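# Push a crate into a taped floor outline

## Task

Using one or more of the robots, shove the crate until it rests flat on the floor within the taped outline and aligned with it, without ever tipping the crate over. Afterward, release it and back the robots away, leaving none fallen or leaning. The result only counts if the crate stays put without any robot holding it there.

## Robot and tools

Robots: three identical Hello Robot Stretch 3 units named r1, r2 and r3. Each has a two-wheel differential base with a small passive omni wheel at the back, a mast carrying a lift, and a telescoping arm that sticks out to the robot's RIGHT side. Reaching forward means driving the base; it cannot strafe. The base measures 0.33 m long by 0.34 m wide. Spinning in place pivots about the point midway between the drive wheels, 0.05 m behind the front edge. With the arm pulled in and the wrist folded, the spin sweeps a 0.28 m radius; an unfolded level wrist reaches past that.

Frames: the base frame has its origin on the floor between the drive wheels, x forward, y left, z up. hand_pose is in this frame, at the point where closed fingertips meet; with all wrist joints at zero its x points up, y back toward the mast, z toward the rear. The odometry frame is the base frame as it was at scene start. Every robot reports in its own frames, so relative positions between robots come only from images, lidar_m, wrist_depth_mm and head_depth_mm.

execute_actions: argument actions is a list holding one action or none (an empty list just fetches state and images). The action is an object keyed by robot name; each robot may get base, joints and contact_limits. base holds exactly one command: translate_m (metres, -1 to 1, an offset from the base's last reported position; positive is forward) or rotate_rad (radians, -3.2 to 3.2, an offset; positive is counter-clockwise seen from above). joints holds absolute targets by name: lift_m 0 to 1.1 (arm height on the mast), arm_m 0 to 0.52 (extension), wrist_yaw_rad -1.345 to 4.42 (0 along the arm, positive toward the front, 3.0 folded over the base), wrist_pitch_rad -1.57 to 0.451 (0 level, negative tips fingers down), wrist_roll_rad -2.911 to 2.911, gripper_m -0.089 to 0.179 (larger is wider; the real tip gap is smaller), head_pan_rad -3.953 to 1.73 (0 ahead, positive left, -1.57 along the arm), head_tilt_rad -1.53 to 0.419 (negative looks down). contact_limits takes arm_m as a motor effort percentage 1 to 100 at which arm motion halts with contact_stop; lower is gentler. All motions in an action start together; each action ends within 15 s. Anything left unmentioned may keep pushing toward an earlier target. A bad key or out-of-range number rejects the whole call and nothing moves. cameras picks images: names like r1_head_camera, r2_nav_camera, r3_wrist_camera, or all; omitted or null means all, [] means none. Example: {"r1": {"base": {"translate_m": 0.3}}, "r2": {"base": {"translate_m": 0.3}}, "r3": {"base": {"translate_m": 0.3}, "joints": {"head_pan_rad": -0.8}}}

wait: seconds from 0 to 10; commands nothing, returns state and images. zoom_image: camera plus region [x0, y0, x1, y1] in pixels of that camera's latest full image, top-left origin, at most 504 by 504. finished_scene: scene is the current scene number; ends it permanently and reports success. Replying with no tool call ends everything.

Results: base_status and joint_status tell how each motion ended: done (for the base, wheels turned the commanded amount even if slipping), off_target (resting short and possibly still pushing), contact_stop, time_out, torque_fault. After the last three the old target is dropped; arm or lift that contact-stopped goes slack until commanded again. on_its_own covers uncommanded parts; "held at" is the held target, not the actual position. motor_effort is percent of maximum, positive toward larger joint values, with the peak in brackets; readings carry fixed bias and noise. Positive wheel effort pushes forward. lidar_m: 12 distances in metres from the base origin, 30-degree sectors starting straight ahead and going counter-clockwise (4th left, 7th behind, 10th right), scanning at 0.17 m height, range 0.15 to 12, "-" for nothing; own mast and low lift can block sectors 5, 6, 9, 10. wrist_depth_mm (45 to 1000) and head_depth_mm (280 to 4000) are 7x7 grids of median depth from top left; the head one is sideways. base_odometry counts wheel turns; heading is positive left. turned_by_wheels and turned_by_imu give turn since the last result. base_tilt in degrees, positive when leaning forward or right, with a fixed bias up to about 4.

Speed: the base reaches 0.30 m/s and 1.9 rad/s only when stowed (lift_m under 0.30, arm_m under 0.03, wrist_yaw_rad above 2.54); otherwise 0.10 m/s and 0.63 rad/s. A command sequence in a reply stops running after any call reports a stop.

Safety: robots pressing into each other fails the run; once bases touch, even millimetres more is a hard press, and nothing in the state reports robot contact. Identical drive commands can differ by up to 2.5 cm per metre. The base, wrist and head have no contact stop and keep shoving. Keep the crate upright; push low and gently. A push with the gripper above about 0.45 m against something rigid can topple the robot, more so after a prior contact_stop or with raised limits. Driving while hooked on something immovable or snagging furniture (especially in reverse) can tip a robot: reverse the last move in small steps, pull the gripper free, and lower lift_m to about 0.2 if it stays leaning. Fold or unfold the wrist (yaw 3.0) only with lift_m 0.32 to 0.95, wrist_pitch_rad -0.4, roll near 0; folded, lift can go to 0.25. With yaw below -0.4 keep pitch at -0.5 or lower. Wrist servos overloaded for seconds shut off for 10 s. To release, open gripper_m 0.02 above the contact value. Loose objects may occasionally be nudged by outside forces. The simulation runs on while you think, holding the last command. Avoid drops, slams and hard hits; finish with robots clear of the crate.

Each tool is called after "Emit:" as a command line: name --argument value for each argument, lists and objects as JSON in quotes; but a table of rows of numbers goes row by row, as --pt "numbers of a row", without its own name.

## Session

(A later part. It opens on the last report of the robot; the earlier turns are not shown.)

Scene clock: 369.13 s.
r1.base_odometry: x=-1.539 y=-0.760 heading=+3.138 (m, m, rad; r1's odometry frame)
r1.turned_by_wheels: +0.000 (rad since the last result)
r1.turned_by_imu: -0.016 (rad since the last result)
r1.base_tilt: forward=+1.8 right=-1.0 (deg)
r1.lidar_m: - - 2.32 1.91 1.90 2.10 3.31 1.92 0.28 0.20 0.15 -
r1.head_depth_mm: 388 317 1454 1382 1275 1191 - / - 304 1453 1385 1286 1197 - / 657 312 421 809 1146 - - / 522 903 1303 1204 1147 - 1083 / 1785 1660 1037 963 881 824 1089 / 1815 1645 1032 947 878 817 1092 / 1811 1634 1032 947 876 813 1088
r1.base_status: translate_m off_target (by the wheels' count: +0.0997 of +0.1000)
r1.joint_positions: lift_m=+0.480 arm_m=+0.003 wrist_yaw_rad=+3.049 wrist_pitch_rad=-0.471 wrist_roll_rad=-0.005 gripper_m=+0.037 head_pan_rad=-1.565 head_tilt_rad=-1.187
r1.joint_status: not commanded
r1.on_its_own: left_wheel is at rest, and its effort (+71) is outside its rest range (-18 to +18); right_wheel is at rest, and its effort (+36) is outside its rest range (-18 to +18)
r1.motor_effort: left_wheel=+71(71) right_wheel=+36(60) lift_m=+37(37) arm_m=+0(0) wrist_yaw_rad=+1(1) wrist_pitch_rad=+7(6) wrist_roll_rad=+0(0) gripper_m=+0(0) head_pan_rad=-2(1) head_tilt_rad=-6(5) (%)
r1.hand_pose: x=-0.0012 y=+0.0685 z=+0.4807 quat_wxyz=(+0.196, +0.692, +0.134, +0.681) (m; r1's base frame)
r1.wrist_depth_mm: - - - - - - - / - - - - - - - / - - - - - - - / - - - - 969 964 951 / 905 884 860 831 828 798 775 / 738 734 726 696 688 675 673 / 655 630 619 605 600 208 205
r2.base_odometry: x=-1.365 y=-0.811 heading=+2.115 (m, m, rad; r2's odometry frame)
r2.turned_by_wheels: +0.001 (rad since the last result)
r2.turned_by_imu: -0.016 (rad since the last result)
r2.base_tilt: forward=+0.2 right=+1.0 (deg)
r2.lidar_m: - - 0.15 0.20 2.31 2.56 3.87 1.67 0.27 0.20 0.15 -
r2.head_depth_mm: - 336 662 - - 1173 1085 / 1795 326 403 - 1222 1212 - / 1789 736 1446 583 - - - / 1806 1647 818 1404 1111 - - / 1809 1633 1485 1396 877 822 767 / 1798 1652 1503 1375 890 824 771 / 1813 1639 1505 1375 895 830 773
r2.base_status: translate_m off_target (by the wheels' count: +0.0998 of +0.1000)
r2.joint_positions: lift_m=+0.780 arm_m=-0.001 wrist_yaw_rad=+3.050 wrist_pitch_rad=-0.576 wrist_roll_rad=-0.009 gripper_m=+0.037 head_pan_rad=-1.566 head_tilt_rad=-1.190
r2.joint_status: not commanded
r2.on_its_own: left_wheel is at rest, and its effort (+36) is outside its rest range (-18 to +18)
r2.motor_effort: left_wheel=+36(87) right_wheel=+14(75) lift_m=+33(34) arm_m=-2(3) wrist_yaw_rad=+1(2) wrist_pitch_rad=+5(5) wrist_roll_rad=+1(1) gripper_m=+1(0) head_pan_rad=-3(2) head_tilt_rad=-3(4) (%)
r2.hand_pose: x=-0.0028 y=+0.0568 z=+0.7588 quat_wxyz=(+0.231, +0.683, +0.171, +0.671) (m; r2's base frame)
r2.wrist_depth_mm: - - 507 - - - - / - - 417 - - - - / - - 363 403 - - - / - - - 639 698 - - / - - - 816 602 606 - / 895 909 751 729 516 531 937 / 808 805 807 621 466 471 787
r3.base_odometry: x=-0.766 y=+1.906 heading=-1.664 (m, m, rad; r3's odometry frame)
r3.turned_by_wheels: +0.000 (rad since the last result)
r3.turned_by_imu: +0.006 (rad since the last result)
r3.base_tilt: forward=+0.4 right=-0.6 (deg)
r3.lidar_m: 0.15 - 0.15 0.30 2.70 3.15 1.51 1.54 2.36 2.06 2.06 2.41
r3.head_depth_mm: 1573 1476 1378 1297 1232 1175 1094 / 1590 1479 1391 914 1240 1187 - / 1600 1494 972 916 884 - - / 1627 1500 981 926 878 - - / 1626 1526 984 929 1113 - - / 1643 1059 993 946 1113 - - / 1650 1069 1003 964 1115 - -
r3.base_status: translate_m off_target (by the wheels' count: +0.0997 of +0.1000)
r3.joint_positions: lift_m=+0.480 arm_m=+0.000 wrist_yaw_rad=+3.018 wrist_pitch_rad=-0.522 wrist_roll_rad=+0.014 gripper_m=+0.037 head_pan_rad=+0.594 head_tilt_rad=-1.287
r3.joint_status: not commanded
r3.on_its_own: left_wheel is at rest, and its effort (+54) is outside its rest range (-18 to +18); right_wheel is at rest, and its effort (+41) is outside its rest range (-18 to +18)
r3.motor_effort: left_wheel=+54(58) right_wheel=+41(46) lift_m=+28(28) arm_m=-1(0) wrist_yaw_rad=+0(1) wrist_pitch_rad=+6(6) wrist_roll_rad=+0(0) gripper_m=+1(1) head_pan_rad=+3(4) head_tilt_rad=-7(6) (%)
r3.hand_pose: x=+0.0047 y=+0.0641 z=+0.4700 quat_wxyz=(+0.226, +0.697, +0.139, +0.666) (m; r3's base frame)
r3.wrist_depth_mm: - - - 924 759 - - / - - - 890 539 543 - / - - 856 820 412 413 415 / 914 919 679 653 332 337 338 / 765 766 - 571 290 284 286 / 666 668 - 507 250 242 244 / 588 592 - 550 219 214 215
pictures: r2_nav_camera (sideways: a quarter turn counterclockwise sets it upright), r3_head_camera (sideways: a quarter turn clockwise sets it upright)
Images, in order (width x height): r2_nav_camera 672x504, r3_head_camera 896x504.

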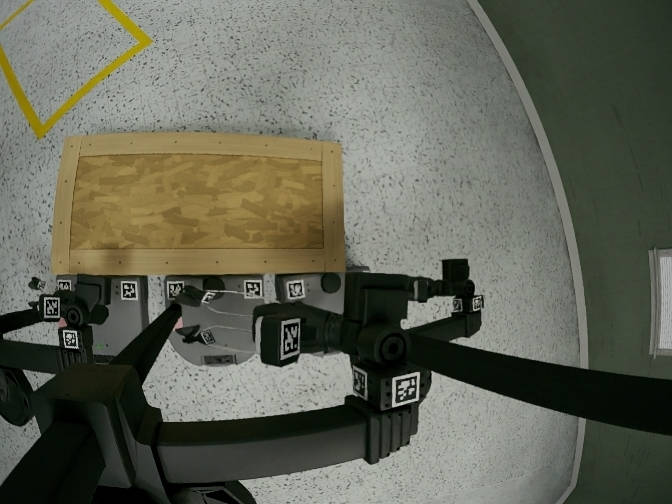

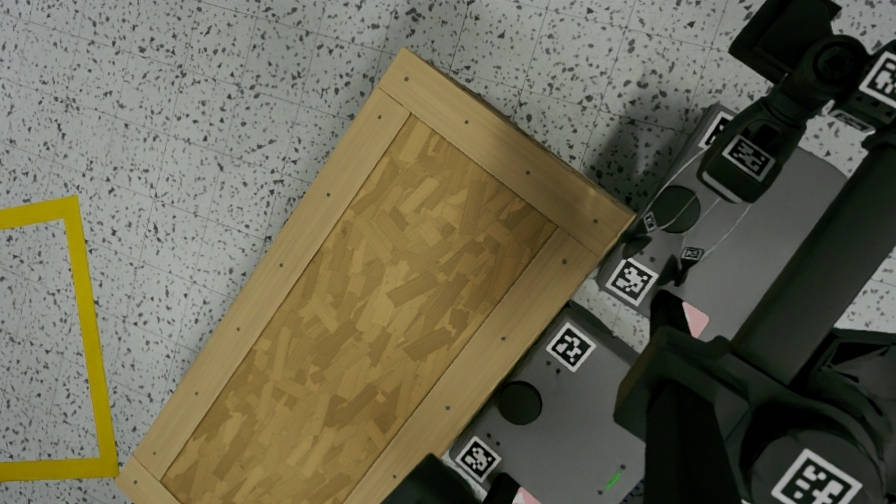

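Emit:
execute_actions --actions '[{"r1":{"base":{"translate_m":-0.01}},"r2":{"base":{"translate_m":-0.42}},"r3":{"base":{"translate_m":-0.01}}}]' --cameras '[]'

Emit:
execute_actions --actions '[{"r1":{"joints":{"lift_m":0.28},"base":{"translate_m":-0.32}},"r2":{"base":{"translate_m":-0.58},"joints":{"head_pan_rad":0,"head_tilt_rad":-0.9}},"r3":{"joints":{"lift_m":0.28},"base":{"translate_m":-0.32}}}]' --cameras '["r2_nav_camera"]'

Scene clock: 415.90 s.
r1.base_odometry: x=-1.529 y=-0.760 heading=+3.138 (m, m, rad; r1's odometry frame)
r1.turned_by_wheels: +0.000 (rad since the last result)
r1.turned_by_imu: +0.000 (rad since the last result)
r1.base_tilt: forward=+1.9 right=-0.9 (deg)
r1.lidar_m: - - 2.32 1.91 1.90 2.09 3.30 0.53 0.55 0.24 0.15 -
r1.head_depth_mm: 1833 1672 1513 1216 1213 1190 - / 774 1642 1503 1373 1272 1203 - / 734 1582 1343 1382 1296 - - / 941 1372 1317 1363 1298 - 1083 / 1803 1646 1051 965 879 821 1087 / 1813 1630 1036 950 883 813 1085 / 1808 1640 1035 949 877 814 1086
r1.base_status: done
r1.joint_positions: lift_m=+0.480 arm_m=+0.003 wrist_yaw_rad=+3.049 wrist_pitch_rad=-0.471 wrist_roll_rad=-0.005 gripper_m=+0.037 head_pan_rad=-1.565 head_tilt_rad=-1.187
r1.joint_status: not commanded
r1.motor_effort: left_wheel=+1(58) right_wheel=-1(30) lift_m=+38(36) arm_m=+0(0) wrist_yaw_rad=+0(0) wrist_pitch_rad=+7(6) wrist_roll_rad=+0(0) gripper_m=+0(0) head_pan_rad=-2(1) head_tilt_rad=-5(6) (%)
r1.hand_pose: x=-0.0012 y=+0.0685 z=+0.4807 quat_wxyz=(+0.196, +0.692, +0.134, +0.681) (m; r1's base frame)
r1.wrist_depth_mm: - - - - - - - / - - - - - - - / - - - - - - - / - - - - 987 942 960 / 890 878 851 820 834 783 761 / 759 749 709 701 670 686 661 / 641 644 617 610 606 210 207
r2.base_odometry: x=-1.147 y=-1.170 heading=+2.115 (m, m, rad; r2's odometry frame)
r2.turned_by_wheels: +0.000 (rad since the last result)
r2.turned_by_imu: -0.005 (rad since the last result)
r2.base_tilt: forward=+0.2 right=+0.9 (deg)
r2.lidar_m: 0.47 0.49 0.56 2.17 2.17 2.39 3.47 1.33 3.17 2.60 0.55 0.41
r2.head_depth_mm: 1782 1615 1475 - - 1178 1094 / 1784 1610 1483 - 1250 1213 - / 1792 1618 1479 1404 - - - / 1799 1636 1489 1401 1266 - - / 1812 1628 1497 1399 1254 1182 1109 / 1798 1635 1495 1184 1140 1185 1113 / 1823 1634 672 630 1122 1191 1109
r2.base_status: done
r2.joint_positions: lift_m=+0.780 arm_m=-0.001 wrist_yaw_rad=+3.050 wrist_pitch_rad=-0.576 wrist_roll_rad=-0.009 gripper_m=+0.037 head_pan_rad=-1.566 head_tilt_rad=-1.190
r2.joint_status: not commanded
r2.motor_effort: left_wheel=+0(24) right_wheel=+0(10) lift_m=+33(32) arm_m=-2(2) wrist_yaw_rad=+1(1) wrist_pitch_rad=+5(5) wrist_roll_rad=+1(1) gripper_m=+1(0) head_pan_rad=-2(3) head_tilt_rad=-4(4) (%)
r2.hand_pose: x=-0.0028 y=+0.0568 z=+0.7588 quat_wxyz=(+0.231, +0.683, +0.171, +0.671) (m; r2's base frame)
r2.wrist_depth_mm: - - - - 518 - - / - - - - - 435 - / - - - - - 547 436 / - - - - - 710 685 / - - - - 860 701 604 / 871 893 899 887 801 720 544 / 798 811 812 813 820 691 506
r3.base_odometry: x=-0.765 y=+1.916 heading=-1.664 (m, m, rad; r3's odometry frame)
r3.turned_by_wheels: +0.000 (rad since the last result)
r3.turned_by_imu: -0.001 (rad since the last result)
r3.base_tilt: forward=+0.4 right=-0.5 (deg)
r3.lidar_m: 0.16 - 0.15 0.35 0.55 3.14 1.50 1.52 2.37 2.06 2.07 2.42
r3.head_depth_mm: 1577 1467 1376 1289 1231 1174 1097 / 1595 1475 1387 920 1241 1186 - / 1603 1499 975 915 884 - - / 1617 1500 981 919 886 - - / 1620 1519 990 931 1251 - - / 1636 1062 992 951 1272 - - / 1656 1068 1001 1296 1277 - -
r3.base_status: done
r3.joint_positions: lift_m=+0.480 arm_m=+0.000 wrist_yaw_rad=+3.018 wrist_pitch_rad=-0.522 wrist_roll_rad=+0.014 gripper_m=+0.037 head_pan_rad=+0.594 head_tilt_rad=-1.287
r3.joint_status: not commanded
r3.motor_effort: left_wheel=+0(44) right_wheel=+0(36) lift_m=+28(28) arm_m=+0(1) wrist_yaw_rad=+1(0) wrist_pitch_rad=+6(6) wrist_roll_rad=+0(0) gripper_m=+0(1) head_pan_rad=+3(4) head_tilt_rad=-7(6) (%)
r3.hand_pose: x=+0.0047 y=+0.0641 z=+0.4700 quat_wxyz=(+0.226, +0.697, +0.139, +0.666) (m; r3's base frame)
r3.wrist_depth_mm: - - - - 750 821 - / - - - - 536 536 - / - - 864 837 407 416 414 / 666 701 882 863 336 336 336 / 569 659 - 749 288 284 284 / 513 642 - 661 250 243 244 / 562 588 - 606 234 214 215
pictures: none
No camera images: the call's "cameras" was empty. Leave "cameras" out to get every camera's image.

Scene clock: 423.20 s.
r1.base_odometry: x=-1.209 y=-0.761 heading=+3.138 (m, m, rad; r1's odometry frame)
r1.turned_by_wheels: +0.000 (rad since the last result)
r1.turned_by_imu: +0.001 (rad since the last result)
r1.base_tilt: forward=+1.9 right=-1.0 (deg)
r1.lidar_m: 0.37 4.26 2.20 1.80 1.79 1.98 3.11 0.76 1.68 0.72 0.54 0.39
r1.head_depth_mm: 1855 1665 1503 1392 1280 1188 1107 / 1846 1629 1511 1381 1266 1204 - / 1740 955 1346 1381 1296 - - / 1826 1179 1314 1369 1295 - 1079 / 1826 1642 1495 1384 1267 1173 1100 / 1822 1632 1486 1368 1264 1179 1107 / 1806 1642 1175 1183 1171 1153 1098
r1.base_status: done
r1.joint_positions: lift_m=+0.280 arm_m=+0.003 wrist_yaw_rad=+3.049 wrist_pitch_rad=-0.471 wrist_roll_rad=-0.005 gripper_m=+0.037 head_pan_rad=-1.565 head_tilt_rad=-1.187
r1.joint_status: all done
r1.motor_effort: left_wheel=+0(12) right_wheel=+0(7) lift_m=+20(29) arm_m=+0(0) wrist_yaw_rad=+0(1) wrist_pitch_rad=+6(6) wrist_roll_rad=+0(0) gripper_m=+0(0) head_pan_rad=-1(1) head_tilt_rad=-5(5) (%)
r1.hand_pose: x=-0.0012 y=+0.0685 z=+0.2813 quat_wxyz=(+0.196, +0.692, +0.134, +0.681) (m; r1's base frame)
r1.wrist_depth_mm: - - - - - - - / - - - - - - - / 991 948 - 858 849 814 782 / 774 715 - 685 643 662 633 / 612 591 569 560 559 532 519 / 509 508 - - - 460 442 / 442 - - - 401 395 383
r2.base_odometry: x=-0.847 y=-1.666 heading=+2.115 (m, m, rad; r2's odometry frame)
r2.turned_by_wheels: +0.000 (rad since the last result)
r2.turned_by_imu: -0.005 (rad since the last result)
r2.base_tilt: forward=+0.2 right=+1.0 (deg)
r2.lidar_m: 1.05 0.76 2.41 1.97 1.97 2.17 2.95 2.93 0.93 2.80 2.79 0.65
r2.head_depth_mm: 3037 2354 1931 1637 1102 1157 1122 / 3051 2356 1391 1543 1421 1237 1128 / 3068 2408 1371 1542 1438 1268 1134 / 3079 2398 1371 1558 1430 1260 1131 / 3090 2393 1372 1531 1434 1262 1131 / 3055 2378 1372 1481 1363 1211 1133 / 3112 2419 1371 1540 1191 1147 1130
r2.base_status: done
r2.joint_positions: lift_m=+0.780 arm_m=-0.001 wrist_yaw_rad=+3.050 wrist_pitch_rad=-0.576 wrist_roll_rad=-0.009 gripper_m=+0.037 head_pan_rad=-0.007 head_tilt_rad=-0.903
r2.joint_status: all done
r2.motor_effort: left_wheel=+2(4) right_wheel=-1(5) lift_m=+32(32) arm_m=-2(2) wrist_yaw_rad=+0(1) wrist_pitch_rad=+5(5) wrist_roll_rad=+0(0) gripper_m=-1(0) head_pan_rad=+3(47) head_tilt_rad=+1(18) (%)
r2.hand_pose: x=-0.0028 y=+0.0568 z=+0.7588 quat_wxyz=(+0.231, +0.683, +0.171, +0.671) (m; r2's base frame)
r2.wrist_depth_mm: - - - - - - - / - - - - - 710 - / - - - - - 692 - / - - - - - 970 584 / - - - - 948 860 - / 889 884 871 930 901 827 937 / 808 798 825 819 818 811 845
r3.base_odometry: x=-0.736 y=+2.235 heading=-1.664 (m, m, rad; r3's odometry frame)
r3.turned_by_wheels: +0.000 (rad since the last result)
r3.turned_by_imu: +0.000 (rad since the last result)
r3.base_tilt: forward=+0.4 right=-0.6 (deg)
r3.lidar_m: 0.38 0.40 0.59 0.83 0.94 0.77 1.20 1.19 2.46 2.14 2.14 2.51
r3.head_depth_mm: 1574 1017 971 1299 1231 1166 1107 / 1589 1029 969 1156 1239 1191 1101 / 1596 1036 978 1288 1243 - - / 1118 1043 1009 1328 1261 - 1115 / 1130 1055 1255 1336 1264 - - / 1144 1080 1412 1359 1267 - - / 1656 1204 1444 1350 1282 - 1147
r3.base_status: done
r3.joint_positions: lift_m=+0.280 arm_m=+0.000 wrist_yaw_rad=+3.018 wrist_pitch_rad=-0.522 wrist_roll_rad=+0.014 gripper_m=+0.037 head_pan_rad=+0.594 head_tilt_rad=-1.287
r3.joint_status: all done
r3.motor_effort: left_wheel=+0(10) right_wheel=+0(8) lift_m=+21(24) arm_m=-1(0) wrist_yaw_rad=+0(1) wrist_pitch_rad=+6(6) wrist_roll_rad=+0(0) gripper_m=+1(1) head_pan_rad=+3(3) head_tilt_rad=-6(6) (%)
r3.hand_pose: x=+0.0047 y=+0.0641 z=+0.2703 quat_wxyz=(+0.226, +0.697, +0.139, +0.666) (m; r3's base frame)
r3.wrist_depth_mm: - - 870 921 - 660 447 / 959 918 774 775 - 656 444 / 736 747 746 764 762 655 445 / 615 616 618 621 620 597 443 / 518 525 - 539 545 527 438 / 458 - - - 466 462 436 / - - - - 403 401 402
pictures: r2_nav_camera (sideways: a quarter turn counterclockwise sets it upright)
Images, in order (width x height): r2_nav_camera 672x504.

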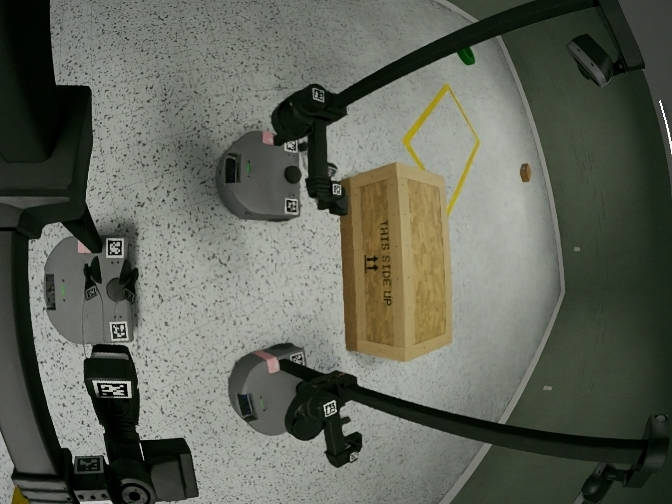

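Emit:
execute_actions --actions '[{"r1":{"base":{"rotate_rad":-3.142},"joints":{"head_pan_rad":-3.14,"head_tilt_rad":-1.2}},"r3":{"base":{"rotate_rad":1.58},"joints":{"head_pan_rad":-3.14,"head_tilt_rad":-1.2}}}]' --cameras '[]'

Emit:
execute_actions --actions '[{"r1":{"base":{"translate_m":-0.085}},"r3":{"base":{"translate_m":0.13}}}]' --cameras '[]'

Emit:
execute_actions --actions '[{"r3":{"base":{"rotate_rad":1.58}}}]' --cameras '["r2_head_camera","r1_head_camera","r3_head_camera"]'

Scene clock: 434.93 s.
r1.base_odometry: x=-1.209 y=-0.761 heading=-0.003 (m, m, rad; r1's odometry frame)
r1.turned_by_wheels: -3.142 (rad since the last result)
r1.turned_by_imu: -3.146 (rad since the last result)
r1.base_tilt: forward=+1.8 right=-1.0 (deg)
r1.lidar_m: 3.19 0.75 1.68 0.83 0.53 0.39 0.38 4.07 2.16 1.79 1.79 2.00
r1.head_depth_mm: 1853 1674 1056 987 1299 1180 1115 / 1838 1653 1046 994 1285 1170 1106 / 1841 1659 1047 989 - 1153 1103 / 1833 1654 1044 988 - - 1104 / 1828 1639 1497 1351 1289 - 1100 / 1833 1637 1498 1367 1275 - 1091 / 1804 1630 1492 1372 1254 1177 1093
r1.base_status: done
r1.joint_positions: lift_m=+0.280 arm_m=+0.003 wrist_yaw_rad=+3.049 wrist_pitch_rad=-0.471 wrist_roll_rad=-0.005 gripper_m=+0.037 head_pan_rad=-3.134 head_tilt_rad=-1.187
r1.joint_status: all done
r1.motor_effort: left_wheel=+3(16) right_wheel=-2(8) lift_m=+21(21) arm_m=-1(1) wrist_yaw_rad=+0(0) wrist_pitch_rad=+6(7) wrist_roll_rad=+0(0) gripper_m=-1(0) head_pan_rad=-2(31) head_tilt_rad=-5(7) (%)
r1.hand_pose: x=-0.0012 y=+0.0685 z=+0.2813 quat_wxyz=(+0.196, +0.692, +0.134, +0.681) (m; r1's base frame)
r1.wrist_depth_mm: 459 621 - - - - - / 450 628 901 914 - - 986 / 441 663 - 877 850 826 710 / 437 643 - 678 658 635 630 / 434 561 555 565 565 532 514 / 418 492 - - - 452 435 / 395 - - - 399 398 392
r2.base_odometry: x=-0.847 y=-1.666 heading=+2.115 (m, m, rad; r2's odometry frame)
r2.turned_by_wheels: +0.000 (rad since the last result)
r2.turned_by_imu: -0.001 (rad since the last result)
r2.base_tilt: forward=+0.2 right=+1.0 (deg)
r2.lidar_m: 1.04 0.75 2.41 1.98 1.96 2.17 2.95 2.93 0.93 2.80 0.76 0.74
r2.head_depth_mm: 3009 2372 1941 1610 1314 1239 1123 / 3068 2371 1368 1549 1423 1264 1122 / 3080 2399 1384 1546 1423 1258 1124 / 3086 2380 1375 1551 1441 1266 1130 / 3088 2372 1373 1545 1434 1265 1132 / 3090 2409 1382 1458 1291 1278 1128 / 3067 2383 1030 1067 1248 1265 1140
r2.base_status: not commanded
r2.joint_positions: lift_m=+0.780 arm_m=-0.001 wrist_yaw_rad=+3.050 wrist_pitch_rad=-0.576 wrist_roll_rad=-0.009 gripper_m=+0.037 head_pan_rad=-0.007 head_tilt_rad=-0.903
r2.joint_status: not commanded
r2.motor_effort: left_wheel=+2(2) right_wheel=+0(0) lift_m=+32(32) arm_m=-2(2) wrist_yaw_rad=+0(0) wrist_pitch_rad=+5(4) wrist_roll_rad=+1(1) gripper_m=+0(0) head_pan_rad=+4(3) head_tilt_rad=+1(1) (%)
r2.hand_pose: x=-0.0028 y=+0.0568 z=+0.7588 quat_wxyz=(+0.231, +0.683, +0.171, +0.671) (m; r2's base frame)
r2.wrist_depth_mm: - - - - - - - / - - - - - - - / - - - - - - 788 / - - - - - - - / - - - - - 919 847 / 902 908 885 913 898 891 897 / 793 810 798 802 798 833 820
r3.base_odometry: x=-0.736 y=+2.235 heading=-0.084 (m, m, rad; r3's odometry frame)
r3.turned_by_wheels: +1.580 (rad since the last result)
r3.turned_by_imu: +1.551 (rad since the last result)
r3.base_tilt: forward=+0.4 right=-0.6 (deg)
r3.lidar_m: 0.72 2.61 0.77 1.20 1.19 2.45 2.14 2.14 2.51 0.38 0.40 0.59
r3.head_depth_mm: 1748 1586 1456 1350 1258 1146 1097 / 1761 1600 1478 1352 - - 1105 / 1771 1621 1486 1365 - - 1109 / 1802 1629 1490 1374 1304 - 1114 / 1811 1644 1505 1381 1297 - 1111 / 1838 1656 1510 1393 1294 1202 1126 / 1838 1676 1522 1408 1301 1216 975
r3.base_status: done
r3.joint_positions: lift_m=+0.280 arm_m=+0.000 wrist_yaw_rad=+3.018 wrist_pitch_rad=-0.522 wrist_roll_rad=+0.014 gripper_m=+0.037 head_pan_rad=-3.133 head_tilt_rad=-1.199
r3.joint_status: all done
r3.motor_effort: left_wheel=-2(9) right_wheel=+3(14) lift_m=+22(21) arm_m=-1(1) wrist_yaw_rad=-1(1) wrist_pitch_rad=+6(6) wrist_roll_rad=+0(0) gripper_m=+1(1) head_pan_rad=-5(57) head_tilt_rad=-1(10) (%)
r3.hand_pose: x=+0.0047 y=+0.0640 z=+0.2703 quat_wxyz=(+0.226, +0.697, +0.139, +0.666) (m; r3's base frame)
r3.wrist_depth_mm: - - - - - 871 - / 965 924 984 963 869 690 724 / 749 742 752 759 766 735 769 / 613 610 621 617 624 617 618 / 517 521 - 543 542 530 527 / 459 - - - 475 453 456 / - - - - 402 403 402
pictures: none
No camera images: the call's "cameras" was empty. Leave "cameras" out to get every camera's image.

Scene clock: 436.97 s.
r1.base_odometry: x=-1.294 y=-0.761 heading=-0.003 (m, m, rad; r1's odometry frame)
r1.turned_by_wheels: +0.000 (rad since the last result)
r1.turned_by_imu: +0.000 (rad since the last result)
r1.base_tilt: forward=+1.8 right=-1.0 (deg)
r1.lidar_m: 3.24 0.83 0.83 0.71 0.41 0.30 0.29 4.17 2.19 1.82 1.82 2.03
r1.head_depth_mm: 1845 1678 1045 964 1085 1174 1108 / 1847 1672 1045 963 1222 1172 1108 / 1842 1657 1046 960 - 1151 1100 / 1829 1653 1039 957 - - 1097 / 1836 1648 1498 1354 1282 - 1102 / 1827 1639 1486 1369 1284 - 1095 / 1801 1625 1493 1378 1260 1174 1098
r1.base_status: done
r1.joint_positions: lift_m=+0.280 arm_m=+0.003 wrist_yaw_rad=+3.049 wrist_pitch_rad=-0.471 wrist_roll_rad=-0.005 gripper_m=+0.037 head_pan_rad=-3.134 head_tilt_rad=-1.187
r1.joint_status: not commanded
r1.motor_effort: left_wheel=+3(12) right_wheel=-2(10) lift_m=+21(21) arm_m=-1(1) wrist_yaw_rad=+0(1) wrist_pitch_rad=+6(6) wrist_roll_rad=+0(0) gripper_m=+0(0) head_pan_rad=-1(1) head_tilt_rad=-5(5) (%)
r1.hand_pose: x=-0.0012 y=+0.0685 z=+0.2813 quat_wxyz=(+0.196, +0.692, +0.134, +0.681) (m; r1's base frame)
r1.wrist_depth_mm: 359 468 - - - - - / 359 496 - 773 802 - - / 352 498 - 806 816 851 744 / 344 494 - 660 663 635 617 / 338 484 571 568 564 530 525 / 327 443 - - - 461 437 / 309 - - - 400 393 388
r2.base_odometry: x=-0.847 y=-1.666 heading=+2.115 (m, m, rad; r2's odometry frame)
r2.turned_by_wheels: +0.000 (rad since the last result)
r2.turned_by_imu: +0.000 (rad since the last result)
r2.base_tilt: forward=+0.2 right=+0.9 (deg)
r2.lidar_m: 1.05 0.83 2.41 1.97 1.96 2.16 2.95 2.93 0.94 2.80 2.79 0.64
r2.head_depth_mm: 3016 2362 1936 1129 1225 1202 1130 / 3031 2351 1368 1544 1327 1236 1127 / 3068 2403 1376 1543 1431 1262 1134 / 3083 2415 1371 1537 1431 1262 1124 / 3066 2378 1371 1533 1433 1269 1130 / 3079 2409 1380 1398 1355 1275 1134 / 3111 2333 1105 1400 1336 1275 1140
r2.base_status: not commanded
r2.joint_positions: lift_m=+0.780 arm_m=-0.001 wrist_yaw_rad=+3.050 wrist_pitch_rad=-0.576 wrist_roll_rad=-0.009 gripper_m=+0.037 head_pan_rad=-0.007 head_tilt_rad=-0.903
r2.joint_status: not commanded
r2.motor_effort: left_wheel=+2(1) right_wheel=+0(0) lift_m=+32(32) arm_m=-2(2) wrist_yaw_rad=+1(1) wrist_pitch_rad=+5(5) wrist_roll_rad=+1(1) gripper_m=-1(2) head_pan_rad=+3(3) head_tilt_rad=+2(1) (%)
r2.hand_pose: x=-0.0028 y=+0.0568 z=+0.7588 quat_wxyz=(+0.231, +0.683, +0.171, +0.671) (m; r2's base frame)
r2.wrist_depth_mm: - - - - - - - / - - - - - - - / - - - - - - 815 / - - - - - - - / - - - - - - 847 / 899 894 894 895 890 907 890 / 787 803 804 813 831 827 828
r3.base_odometry: x=-0.606 y=+2.224 heading=-0.084 (m, m, rad; r3's odometry frame)
r3.turned_by_wheels: +0.000 (rad since the last result)
r3.turned_by_imu: -0.001 (rad since the last result)
r3.base_tilt: forward=+0.4 right=-0.6 (deg)
r3.lidar_m: 0.71 2.49 0.70 1.29 1.24 2.61 2.27 2.27 2.64 0.38 0.41 0.61
r3.head_depth_mm: 1749 1588 1464 1344 1263 1147 1097 / 1764 1602 1471 1356 - - 1099 / 1778 1618 1479 1365 - - 1108 / 1792 1623 1488 1372 1302 - 1112 / 1821 1657 1512 1391 1292 - 1118 / 1834 1665 1516 1399 1293 1208 1125 / 1859 1679 1530 1415 1300 1039 1004
r3.base_status: done
r3.joint_positions: lift_m=+0.280 arm_m=+0.000 wrist_yaw_rad=+3.018 wrist_pitch_rad=-0.522 wrist_roll_rad=+0.014 gripper_m=+0.037 head_pan_rad=-3.133 head_tilt_rad=-1.198
r3.joint_status: not commanded
r3.motor_effort: left_wheel=-1(7) right_wheel=+3(12) lift_m=+21(21) arm_m=-1(1) wrist_yaw_rad=+0(0) wrist_pitch_rad=+6(6) wrist_roll_rad=+0(0) gripper_m=+1(0) head_pan_rad=-5(5) head_tilt_rad=-1(0) (%)
r3.hand_pose: x=+0.0047 y=+0.0640 z=+0.2703 quat_wxyz=(+0.226, +0.697, +0.139, +0.666) (m; r3's base frame)
r3.wrist_depth_mm: - - - - - 864 - / 961 950 991 975 691 679 - / 743 757 758 758 720 732 773 / 610 613 616 621 625 622 624 / 517 527 - 544 540 526 531 / 463 - - - 465 458 458 / - - - - 403 402 404
pictures: none
No camera images: the call's "cameras" was empty. Leave "cameras" out to get every camera's image.

Scene clock: 439.17 s.
r1.base_odometry: x=-1.294 y=-0.761 heading=-0.003 (m, m, rad; r1's odometry frame)
r1.turned_by_wheels: +0.000 (rad since the last result)
r1.turned_by_imu: +0.000 (rad since the last result)
r1.base_tilt: forward=+1.9 right=-0.9 (deg)
r1.lidar_m: 3.26 0.83 1.75 0.71 0.41 0.30 0.29 4.14 2.20 1.82 1.82 2.03
r1.head_depth_mm: 1859 1655 1050 964 1088 1170 1112 / 1847 1668 1048 960 1222 1172 1110 / 1824 1665 1047 954 - 1146 1105 / 1849 1649 1044 955 - - 1098 / 1846 1659 1505 1354 1286 - 1095 / 1813 1646 1478 1361 1289 - 1098 / 1817 1638 1494 1366 1265 1170 1101
r1.base_status: not commanded
r1.joint_positions: lift_m=+0.280 arm_m=+0.003 wrist_yaw_rad=+3.049 wrist_pitch_rad=-0.471 wrist_roll_rad=-0.005 gripper_m=+0.037 head_pan_rad=-3.134 head_tilt_rad=-1.187
r1.joint_status: not commanded
r1.motor_effort: left_wheel=+3(3) right_wheel=-2(2) lift_m=+21(21) arm_m=-1(1) wrist_yaw_rad=+1(0) wrist_pitch_rad=+6(6) wrist_roll_rad=+0(0) gripper_m=+1(0) head_pan_rad=-2(2) head_tilt_rad=-5(5) (%)
r1.hand_pose: x=-0.0012 y=+0.0685 z=+0.2813 quat_wxyz=(+0.196, +0.692, +0.134, +0.681) (m; r1's base frame)
r1.wrist_depth_mm: 360 464 - - - - - / 356 480 833 747 - - - / 350 509 - 687 784 801 753 / 344 499 - 684 654 657 621 / 338 496 566 543 562 527 519 / 331 438 - - - 460 450 / 309 - - - 405 392 389
r2.base_odometry: x=-0.847 y=-1.666 heading=+2.115 (m, m, rad; r2's odometry frame)
r2.turned_by_wheels: +0.000 (rad since the last result)
r2.turned_by_imu: +0.000 (rad since the last result)
r2.base_tilt: forward=+0.2 right=+1.0 (deg)
r2.lidar_m: 1.05 0.83 2.41 1.97 1.96 2.18 2.95 2.93 0.94 2.81 2.78 0.70
r2.head_depth_mm: 3019 2355 1933 1208 1253 1260 1128 / 2977 2373 1377 1047 1230 1266 1130 / 3037 2362 1376 1505 1360 1268 1129 / 3046 2380 1372 1543 1430 1269 1130 / 3109 2388 1378 1537 1433 1268 1128 / 3057 2433 1374 1391 1350 1268 1136 / 3152 2314 1104 1387 1339 1273 1133
r2.base_status: not commanded
r2.joint_positions: lift_m=+0.780 arm_m=-0.001 wrist_yaw_rad=+3.050 wrist_pitch_rad=-0.576 wrist_roll_rad=-0.009 gripper_m=+0.037 head_pan_rad=-0.007 head_tilt_rad=-0.903
r2.joint_status: not commanded
r2.motor_effort: left_wheel=+1(1) right_wheel=+0(0) lift_m=+32(32) arm_m=-2(2) wrist_yaw_rad=+1(0) wrist_pitch_rad=+5(5) wrist_roll_rad=+1(1) gripper_m=+0(0) head_pan_rad=+3(3) head_tilt_rad=+1(1) (%)
r2.hand_pose: x=-0.0028 y=+0.0568 z=+0.7588 quat_wxyz=(+0.231, +0.683, +0.171, +0.671) (m; r2's base frame)
r2.wrist_depth_mm: - - - - - - - / - - - - - - - / - - - - - - 799 / - - - - - - - / - - - - - - 841 / 877 894 885 886 903 919 898 / 804 813 808 820 800 822 825
r3.base_odometry: x=-0.606 y=+2.224 heading=+1.496 (m, m, rad; r3's odometry frame)
r3.turned_by_wheels: +1.580 (rad since the last result)
r3.turned_by_imu: +1.552 (rad since the last result)
r3.base_tilt: forward=+0.5 right=-0.5 (deg)
r3.lidar_m: 1.30 1.23 2.62 2.26 2.27 2.64 0.38 0.41 0.60 0.71 2.48 0.70
r3.head_depth_mm: 1749 1593 1459 1351 1259 1147 1093 / 1770 1609 1471 1356 - - 1101 / 1780 1619 1032 1006 - - 1109 / 1796 1619 1039 989 1304 - 1114 / 1819 1637 1049 998 1292 - 1113 / 1842 1671 1052 1008 1295 1201 1125 / 1853 1677 1063 1033 1306 1211 1137
r3.base_status: done
r3.joint_positions: lift_m=+0.280 arm_m=+0.000 wrist_yaw_rad=+3.018 wrist_pitch_rad=-0.522 wrist_roll_rad=+0.014 gripper_m=+0.037 head_pan_rad=-3.134 head_tilt_rad=-1.198
r3.joint_status: not commanded
r3.motor_effort: left_wheel=-2(11) right_wheel=+3(13) lift_m=+21(21) arm_m=-1(1) wrist_yaw_rad=+1(0) wrist_pitch_rad=+6(6) wrist_roll_rad=+0(0) gripper_m=+0(0) head_pan_rad=-4(4) head_tilt_rad=+0(1) (%)
r3.hand_pose: x=+0.0047 y=+0.0640 z=+0.2703 quat_wxyz=(+0.226, +0.697, +0.139, +0.666) (m; r3's base frame)
r3.wrist_depth_mm: - - - - - - - / 961 943 972 979 - - - / 759 738 764 758 764 758 759 / 610 616 617 618 626 628 628 / 516 519 - 539 540 531 528 / 464 - - - 474 455 460 / - - - - 400 401 405
pictures: r1_head_camera (sideways: a quarter turn clockwise sets it upright), r2_head_camera (sideways: a quarter turn clockwise sets it upright), r3_head_camera (sideways: a quarter turn clockwise sets it upright)
Images, in order (width x height): r1_head_camera 896x504, r2_head_camera 896x504, r3_head_camera 896x504.

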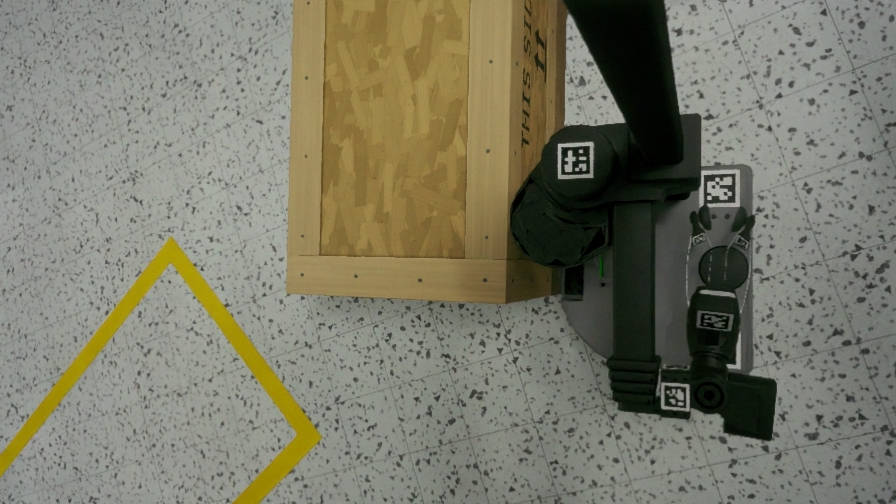

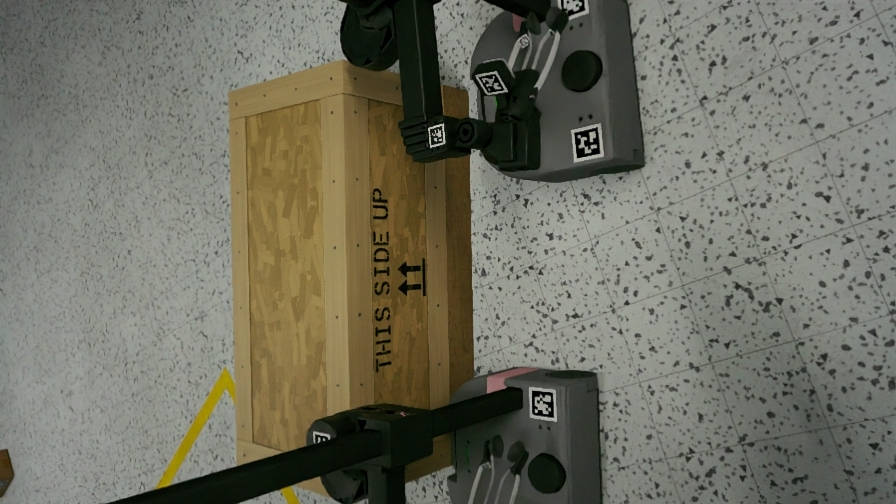

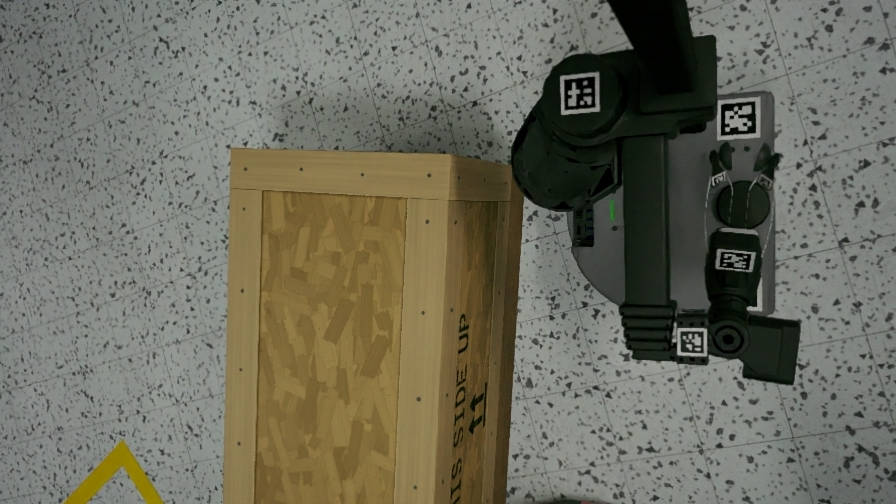

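Emit:
execute_actions --actions '[{"r1":{"joints":{"lift_m":0.42}},"r3":{"base":{"translate_m":-0.09},"joints":{"lift_m":0.42}},"r2":{"joints":{"lift_m":0.28}}}]' --cameras '[]'

Emit:
execute_actions --actions '[{"r1":{"base":{"translate_m":-0.06}},"r3":{"base":{"translate_m":-0.06}}}]' --cameras '["r2_head_camera","r1_nav_camera"]'

Scene clock: 449.67 s.
r1.base_odometry: x=-1.294 y=-0.761 heading=-0.003 (m, m, rad; r1's odometry frame)
r1.turned_by_wheels: +0.000 (rad since the last result)
r1.turned_by_imu: +0.000 (rad since the last result)
r1.base_tilt: forward=+1.9 right=-1.0 (deg)
r1.lidar_m: 3.25 0.82 1.75 0.70 0.41 0.30 0.29 4.16 2.20 1.82 1.82 2.03
r1.head_depth_mm: 1854 1657 1047 963 1092 1184 1107 / 1868 1659 1050 957 - 1171 1104 / 1841 1662 1037 969 - - 1114 / 1823 1658 1042 964 - - 1100 / 1839 1646 1485 1352 1286 - 1095 / 1823 1639 1495 1367 1285 - 1095 / 1820 1628 1497 1363 1263 1170 1096
r1.base_status: not commanded
r1.joint_positions: lift_m=+0.420 arm_m=+0.003 wrist_yaw_rad=+3.049 wrist_pitch_rad=-0.471 wrist_roll_rad=-0.005 gripper_m=+0.037 head_pan_rad=-3.134 head_tilt_rad=-1.187
r1.joint_status: all done
r1.motor_effort: left_wheel=+3(3) right_wheel=-2(2) lift_m=+39(40) arm_m=-1(0) wrist_yaw_rad=+1(0) wrist_pitch_rad=+6(6) wrist_roll_rad=+0(0) gripper_m=+0(0) head_pan_rad=-2(2) head_tilt_rad=-5(5) (%)
r1.hand_pose: x=-0.0012 y=+0.0685 z=+0.4206 quat_wxyz=(+0.196, +0.692, +0.134, +0.681) (m; r1's base frame)
r1.wrist_depth_mm: - - - - - - - / 560 531 - - - - - / 380 501 - 903 - - - / 341 503 - 772 899 869 778 / 340 484 705 748 757 718 697 / 335 464 640 643 612 617 583 / 325 463 - - 541 535 517
r2.base_odometry: x=-0.847 y=-1.666 heading=+2.115 (m, m, rad; r2's odometry frame)
r2.turned_by_wheels: +0.000 (rad since the last result)
r2.turned_by_imu: -0.001 (rad since the last result)
r2.base_tilt: forward=+0.2 right=+0.9 (deg)
r2.lidar_m: 1.05 0.83 2.40 1.97 1.96 2.16 2.95 2.92 0.94 2.79 2.79 0.77
r2.head_depth_mm: 3006 2363 1054 1351 1337 1257 1124 / 3044 2380 1322 1347 1326 1261 1123 / 3085 2357 1371 1421 1370 1264 1127 / 3064 2403 1381 1525 1423 1261 1128 / 3046 2385 1374 1534 1441 1266 1125 / 3076 2377 1368 1408 1353 1274 1133 / 3182 2331 981 1399 1347 1268 1137
r2.base_status: not commanded
r2.joint_positions: lift_m=+0.280 arm_m=-0.001 wrist_yaw_rad=+3.050 wrist_pitch_rad=-0.576 wrist_roll_rad=-0.009 gripper_m=+0.037 head_pan_rad=-0.007 head_tilt_rad=-0.903
r2.joint_status: all done
r2.motor_effort: left_wheel=+1(2) right_wheel=+0(1) lift_m=+26(27) arm_m=-3(2) wrist_yaw_rad=+0(0) wrist_pitch_rad=+5(5) wrist_roll_rad=+1(1) gripper_m=+0(0) head_pan_rad=+3(3) head_tilt_rad=+1(1) (%)
r2.hand_pose: x=-0.0028 y=+0.0568 z=+0.2591 quat_wxyz=(+0.231, +0.683, +0.171, +0.671) (m; r2's base frame)
r2.wrist_depth_mm: 942 951 - - - - - / 741 744 753 771 782 798 697 / 610 610 625 624 642 650 659 / 513 526 532 554 542 545 549 / 464 - - - 474 473 475 / - - - - 408 411 415 / - - - - 366 369 371
r3.base_odometry: x=-0.613 y=+2.134 heading=+1.496 (m, m, rad; r3's odometry frame)
r3.turned_by_wheels: +0.000 (rad since the last result)
r3.turned_by_imu: -0.001 (rad since the last result)
r3.base_tilt: forward=+0.4 right=-0.6 (deg)
r3.lidar_m: 1.36 1.32 2.58 2.25 2.25 0.30 0.29 0.32 0.46 0.58 2.51 0.78
r3.head_depth_mm: 1750 1592 1458 1344 - 1145 1094 / 1760 1601 1469 1365 - - 1098 / 1782 1604 1028 956 - - 1108 / 1798 1631 1040 957 1107 - 1119 / 1809 1652 1045 963 1266 - 1124 / 1842 1661 1055 972 1270 1201 1114 / 1851 1675 1065 986 1274 1213 1135
r3.base_status: done
r3.joint_positions: lift_m=+0.420 arm_m=+0.000 wrist_yaw_rad=+3.018 wrist_pitch_rad=-0.522 wrist_roll_rad=+0.014 gripper_m=+0.037 head_pan_rad=-3.134 head_tilt_rad=-1.198
r3.joint_status: all done
r3.motor_effort: left_wheel=-2(10) right_wheel=+2(10) lift_m=+28(31) arm_m=-1(1) wrist_yaw_rad=+1(0) wrist_pitch_rad=+6(6) wrist_roll_rad=+0(0) gripper_m=+0(0) head_pan_rad=-4(3) head_tilt_rad=-1(0) (%)
r3.hand_pose: x=+0.0047 y=+0.0640 z=+0.4099 quat_wxyz=(+0.226, +0.697, +0.139, +0.666) (m; r3's base frame)
r3.wrist_depth_mm: - - - - - - - / - - - - - - - / - - - - - - - / 814 820 829 827 841 839 836 / 689 695 - 701 731 705 712 / 609 610 - 611 624 606 613 / 534 547 - - 536 537 546
pictures: none
No camera images: the call's "cameras" was empty. Leave "cameras" out to get every camera's image.

Scene clock: 452.07 s.
r1.base_odometry: x=-1.354 y=-0.761 heading=-0.003 (m, m, rad; r1's odometry frame)
r1.turned_by_wheels: +0.001 (rad since the last result)
r1.turned_by_imu: +0.015 (rad since the last result)
r1.base_tilt: forward=+2.0 right=-1.0 (deg)
r1.lidar_m: 3.36 0.88 1.82 0.69 0.37 0.28 0.28 4.06 2.19 1.84 1.83 2.06
r1.head_depth_mm: 1856 1657 1050 965 974 1176 1110 / 1861 1654 1043 963 - 1164 1108 / 1828 1655 1043 969 - - 1106 / 1831 1638 1040 960 - - 1098 / 1833 1653 1493 1358 1285 - 1099 / 1802 1632 1489 1362 1284 - 1098 / 1803 1634 1501 1352 1266 1176 1092
r1.base_status: translate_m off_target (by the wheels' count: -0.0598 of -0.0600)
r1.joint_positions: lift_m=+0.420 arm_m=+0.003 wrist_yaw_rad=+3.050 wrist_pitch_rad=-0.471 wrist_roll_rad=-0.005 gripper_m=+0.037 head_pan_rad=-3.135 head_tilt_rad=-1.188
r1.joint_status: not commanded
r1.on_its_own: left_wheel is at rest, and its effort (-25) is outside its rest range (-18 to +18); right_wheel is at rest, and its effort (-52) is outside its rest range (-18 to +18)
r1.motor_effort: left_wheel=-25(79) right_wheel=-52(69) lift_m=+38(39) arm_m=-1(1) wrist_yaw_rad=+1(0) wrist_pitch_rad=+6(7) wrist_roll_rad=+0(0) gripper_m=+0(0) head_pan_rad=-2(1) head_tilt_rad=-5(6) (%)
r1.hand_pose: x=-0.0013 y=+0.0685 z=+0.4207 quat_wxyz=(+0.196, +0.692, +0.134, +0.681) (m; r1's base frame)
r1.wrist_depth_mm: - - - - - - - / 554 526 - - - - - / 378 454 - 839 - - - / 315 450 - 746 891 853 830 / 310 429 652 760 746 698 713 / 307 431 639 629 614 614 587 / 298 422 - - 539 532 516
r2.base_odometry: x=-0.847 y=-1.666 heading=+2.115 (m, m, rad; r2's odometry frame)
r2.turned_by_wheels: +0.000 (rad since the last result)
r2.turned_by_imu: +0.000 (rad since the last result)
r2.base_tilt: forward=+0.2 right=+1.0 (deg)
r2.lidar_m: 1.08 0.88 2.42 1.97 1.96 2.17 2.94 2.93 0.94 2.81 2.79 0.81
r2.head_depth_mm: 3044 2366 1794 1346 1368 1254 1123 / 3026 2366 1038 1383 1348 1254 1125 / 3064 2386 1374 1450 1370 1259 1123 / 3097 2399 1404 1545 1442 1263 1131 / 3029 2399 1411 1559 1436 1265 1128 / 3114 2385 1381 1419 1392 1271 1132 / 3111 1021 1041 1418 1350 1272 1133
r2.base_status: not commanded
r2.joint_positions: lift_m=+0.280 arm_m=-0.001 wrist_yaw_rad=+3.050 wrist_pitch_rad=-0.576 wrist_roll_rad=-0.009 gripper_m=+0.037 head_pan_rad=-0.007 head_tilt_rad=-0.903
r2.joint_status: not commanded
r2.motor_effort: left_wheel=+3(1) right_wheel=-1(1) lift_m=+26(26) arm_m=-2(2) wrist_yaw_rad=+1(1) wrist_pitch_rad=+5(5) wrist_roll_rad=+0(1) gripper_m=+0(0) head_pan_rad=+4(3) head_tilt_rad=+1(1) (%)
r2.hand_pose: x=-0.0028 y=+0.0568 z=+0.2591 quat_wxyz=(+0.231, +0.683, +0.171, +0.671) (m; r2's base frame)
r2.wrist_depth_mm: 928 945 - - - - - / 748 755 773 765 787 796 730 / 616 613 625 636 634 645 653 / 520 525 530 547 542 537 548 / 464 - - - 472 467 474 / - - - - 401 410 413 / - - - - 366 370 370
r3.base_odometry: x=-0.617 y=+2.075 heading=+1.495 (m, m, rad; r3's odometry frame)
r3.turned_by_wheels: -0.001 (rad since the last result)
r3.turned_by_imu: +0.012 (rad since the last result)
r3.base_tilt: forward=+0.4 right=-0.6 (deg)
r3.lidar_m: 1.38 1.36 2.56 2.23 2.23 0.28 0.27 0.30 0.46 0.58 2.52 0.81
r3.head_depth_mm: 1749 1596 1461 1351 - 1146 1095 / 1776 1613 1466 1364 - - 1103 / 1803 1625 1031 955 - - 1105 / 1814 1639 1038 956 1039 - 1117 / 1822 1658 1049 963 1210 - 1118 / 1835 1670 1055 969 1268 1215 1118 / 1865 1676 1065 981 1275 1216 1134
r3.base_status: translate_m off_target (by the wheels' count: -0.0596 of -0.0600)
r3.joint_positions: lift_m=+0.420 arm_m=+0.000 wrist_yaw_rad=+3.019 wrist_pitch_rad=-0.522 wrist_roll_rad=+0.014 gripper_m=+0.037 head_pan_rad=-3.134 head_tilt_rad=-1.196
r3.joint_status: not commanded
r3.on_its_own: left_wheel is at rest, and its effort (-67) is outside its rest range (-18 to +18); right_wheel is at rest, and its effort (-54) is outside its rest range (-18 to +18)
r3.motor_effort: left_wheel=-67(86) right_wheel=-54(78) lift_m=+28(29) arm_m=-1(1) wrist_yaw_rad=+0(1) wrist_pitch_rad=+6(7) wrist_roll_rad=+0(0) gripper_m=+1(1) head_pan_rad=-4(4) head_tilt_rad=-1(1) (%)
r3.hand_pose: x=+0.0046 y=+0.0640 z=+0.4099 quat_wxyz=(+0.226, +0.697, +0.139, +0.666) (m; r3's base frame)
r3.wrist_depth_mm: - - - - - - - / - - - - - - - / - - - - - - - / 824 822 824 827 830 834 833 / 691 696 - 713 730 710 709 / 607 599 - 611 626 608 613 / 537 547 - - 543 541 537
pictures: r1_nav_camera (sideways: a quarter turn counterclockwise sets it upright), r2_head_camera (sideways: a quarter turn clockwise sets it upright)
Images, in order (width x height): r1_nav_camera 672x504, r2_head_camera 896x504.

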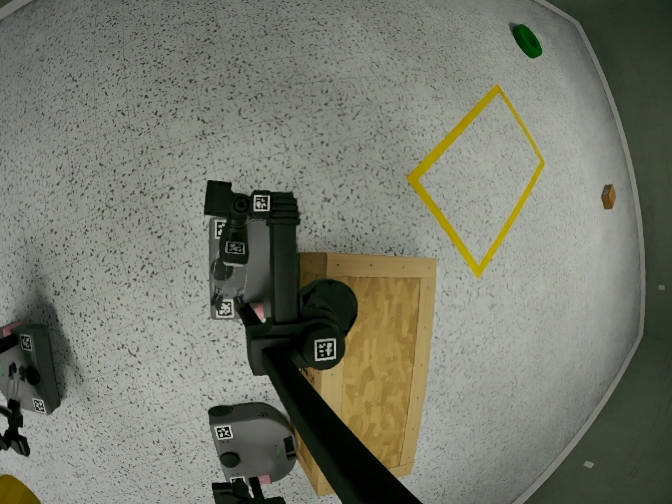

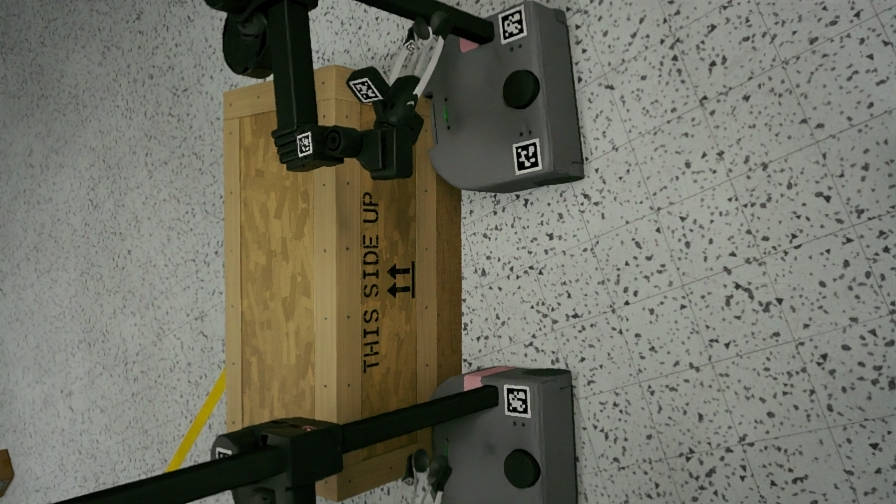

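Emit:
execute_actions --actions '[{"r1":{"base":{"translate_m":-0.3}},"r3":{"base":{"translate_m":-0.3}}}]' --cameras '["r2_head_camera","r1_nav_camera"]'

Scene clock: 462.13 s.
r1.base_odometry: x=-1.653 y=-0.760 heading=-0.003 (m, m, rad; r1's odometry frame)
r1.turned_by_wheels: +0.000 (rad since the last result)
r1.turned_by_imu: +0.003 (rad since the last result)
r1.base_tilt: forward=+1.8 right=-0.9 (deg)
r1.lidar_m: 1.19 1.15 3.35 0.64 0.34 0.28 0.27 4.21 2.27 1.92 1.92 2.17
r1.head_depth_mm: 1857 1670 1518 962 919 1181 1109 / 1849 1671 1041 959 - 1173 1109 / 1846 1647 1040 972 - - 1105 / 1846 1658 1445 959 - - 1102 / 1832 1656 1494 1364 1291 - 1096 / 1826 1643 1492 1372 1286 - 1096 / 1822 1633 1489 1361 1262 1165 1097
r1.base_status: translate_m off_target (by the wheels' count: -0.2997 of -0.3000)
r1.joint_positions: lift_m=+0.420 arm_m=+0.003 wrist_yaw_rad=+3.050 wrist_pitch_rad=-0.471 wrist_roll_rad=-0.005 gripper_m=+0.037 head_pan_rad=-3.135 head_tilt_rad=-1.188
r1.joint_status: not commanded
r1.on_its_own: left_wheel is at rest, and its effort (-49) is outside its rest range (-18 to +18); right_wheel is at rest, and its effort (-35) is outside its rest range (-18 to +18)
r1.motor_effort: left_wheel=-49(53) right_wheel=-35(68) lift_m=+37(38) arm_m=-1(1) wrist_yaw_rad=-1(1) wrist_pitch_rad=+6(7) wrist_roll_rad=+0(0) gripper_m=+0(1) head_pan_rad=-1(0) head_tilt_rad=-5(5) (%)
r1.hand_pose: x=-0.0013 y=+0.0685 z=+0.4207 quat_wxyz=(+0.196, +0.692, +0.134, +0.681) (m; r1's base frame)
r1.wrist_depth_mm: - - - - - - - / 556 530 - - - - - / 385 399 - 841 - - - / 302 383 - 748 872 816 826 / 289 385 546 769 768 708 695 / 286 386 554 634 599 624 594 / 284 397 - - 544 525 524
r2.base_odometry: x=-0.847 y=-1.666 heading=+2.115 (m, m, rad; r2's odometry frame)
r2.turned_by_wheels: +0.000 (rad since the last result)
r2.turned_by_imu: -0.001 (rad since the last result)
r2.base_tilt: forward=+0.3 right=+0.9 (deg)
r2.lidar_m: 1.00 1.15 2.42 1.97 1.96 2.17 2.95 2.93 0.94 2.81 2.79 1.00
r2.head_depth_mm: 3036 1153 1803 1550 1426 1255 1127 / 3040 1520 1544 1499 1424 1256 1132 / 3007 1669 1578 1504 1431 1264 1125 / 3002 1677 1624 1655 1425 1262 1128 / 3055 1674 1636 1663 1431 1256 1130 / 3071 1581 1580 1555 1434 1270 1137 / 2861 1254 1608 1564 1437 1273 1133
r2.base_status: not commanded
r2.joint_positions: lift_m=+0.280 arm_m=-0.001 wrist_yaw_rad=+3.050 wrist_pitch_rad=-0.576 wrist_roll_rad=-0.009 gripper_m=+0.037 head_pan_rad=-0.007 head_tilt_rad=-0.903
r2.joint_status: not commanded
r2.motor_effort: left_wheel=+1(2) right_wheel=-1(1) lift_m=+26(26) arm_m=-2(2) wrist_yaw_rad=+1(0) wrist_pitch_rad=+5(5) wrist_roll_rad=+0(0) gripper_m=+0(1) head_pan_rad=+3(3) head_tilt_rad=+1(1) (%)
r2.hand_pose: x=-0.0028 y=+0.0568 z=+0.2591 quat_wxyz=(+0.231, +0.683, +0.171, +0.671) (m; r2's base frame)
r2.wrist_depth_mm: 957 962 - - - - - / 750 758 766 778 792 804 802 / 611 621 634 630 639 649 660 / 518 528 524 545 534 543 543 / 460 - - - 470 470 464 / - - - - 405 415 414 / - - - - 367 369 369
r3.base_odometry: x=-0.640 y=+1.776 heading=+1.495 (m, m, rad; r3's odometry frame)
r3.turned_by_wheels: +0.000 (rad since the last result)
r3.turned_by_imu: -0.015 (rad since the last result)
r3.base_tilt: forward=+0.5 right=-0.5 (deg)
r3.lidar_m: 1.56 1.56 2.52 2.19 2.19 0.27 0.27 0.31 0.53 0.69 2.57 1.00
r3.head_depth_mm: 1753 1602 1465 1352 - 1146 1094 / 1779 1598 1454 1354 - - 1101 / 1795 1617 1031 960 - - 1106 / 1796 1631 1040 955 1095 - 1113 / 1818 1647 1050 965 1274 - 1116 / 1848 1664 1060 986 1282 1213 1116 / 1858 1675 1063 1003 1290 1212 1132
r3.base_status: translate_m off_target (by the wheels' count: -0.2996 of -0.3000)
r3.joint_positions: lift_m=+0.420 arm_m=+0.000 wrist_yaw_rad=+3.019 wrist_pitch_rad=-0.522 wrist_roll_rad=+0.014 gripper_m=+0.037 head_pan_rad=-3.134 head_tilt_rad=-1.196
r3.joint_status: not commanded
r3.on_its_own: left_wheel is at rest, and its effort (-68) is outside its rest range (-18 to +18); right_wheel is at rest, and its effort (-63) is outside its rest range (-18 to +18)
r3.motor_effort: left_wheel=-68(84) right_wheel=-63(77) lift_m=+28(27) arm_m=-1(1) wrist_yaw_rad=+0(0) wrist_pitch_rad=+7(7) wrist_roll_rad=+0(0) gripper_m=+0(0) head_pan_rad=-4(4) head_tilt_rad=-1(2) (%)
r3.hand_pose: x=+0.0046 y=+0.0640 z=+0.4099 quat_wxyz=(+0.226, +0.697, +0.139, +0.666) (m; r3's base frame)
r3.wrist_depth_mm: - - - - - - - / - - - - - - - / - - - - - - - / 827 827 833 837 844 831 823 / 693 702 - 701 724 705 724 / 599 606 - 603 628 610 619 / 534 544 - - 541 543 541
pictures: r1_nav_camera (sideways: a quarter turn counterclockwise sets it upright), r2_head_camera (sideways: a quarter turn clockwise sets it upright)
Images, in order (width x height): r1_nav_camera 672x504, r2_head_camera 896x504.

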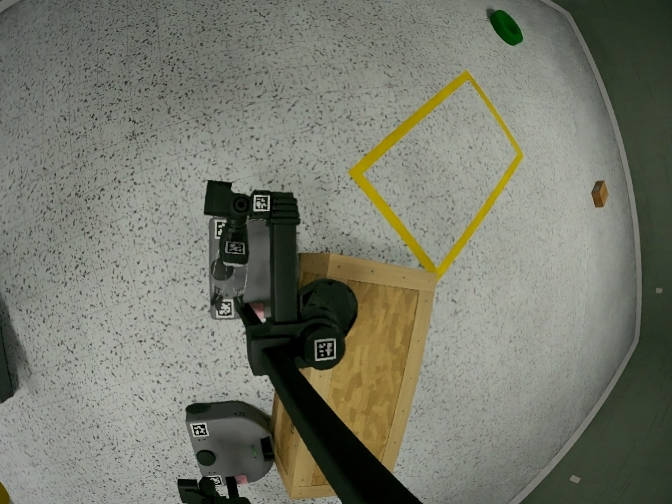

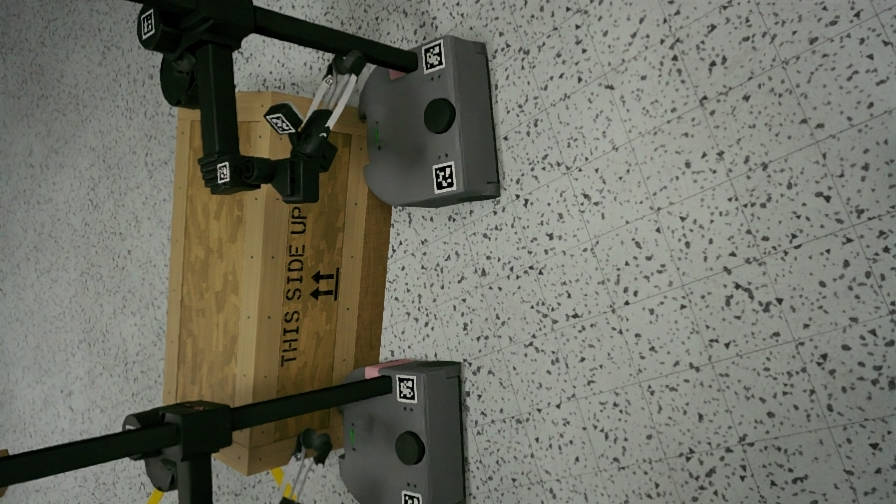

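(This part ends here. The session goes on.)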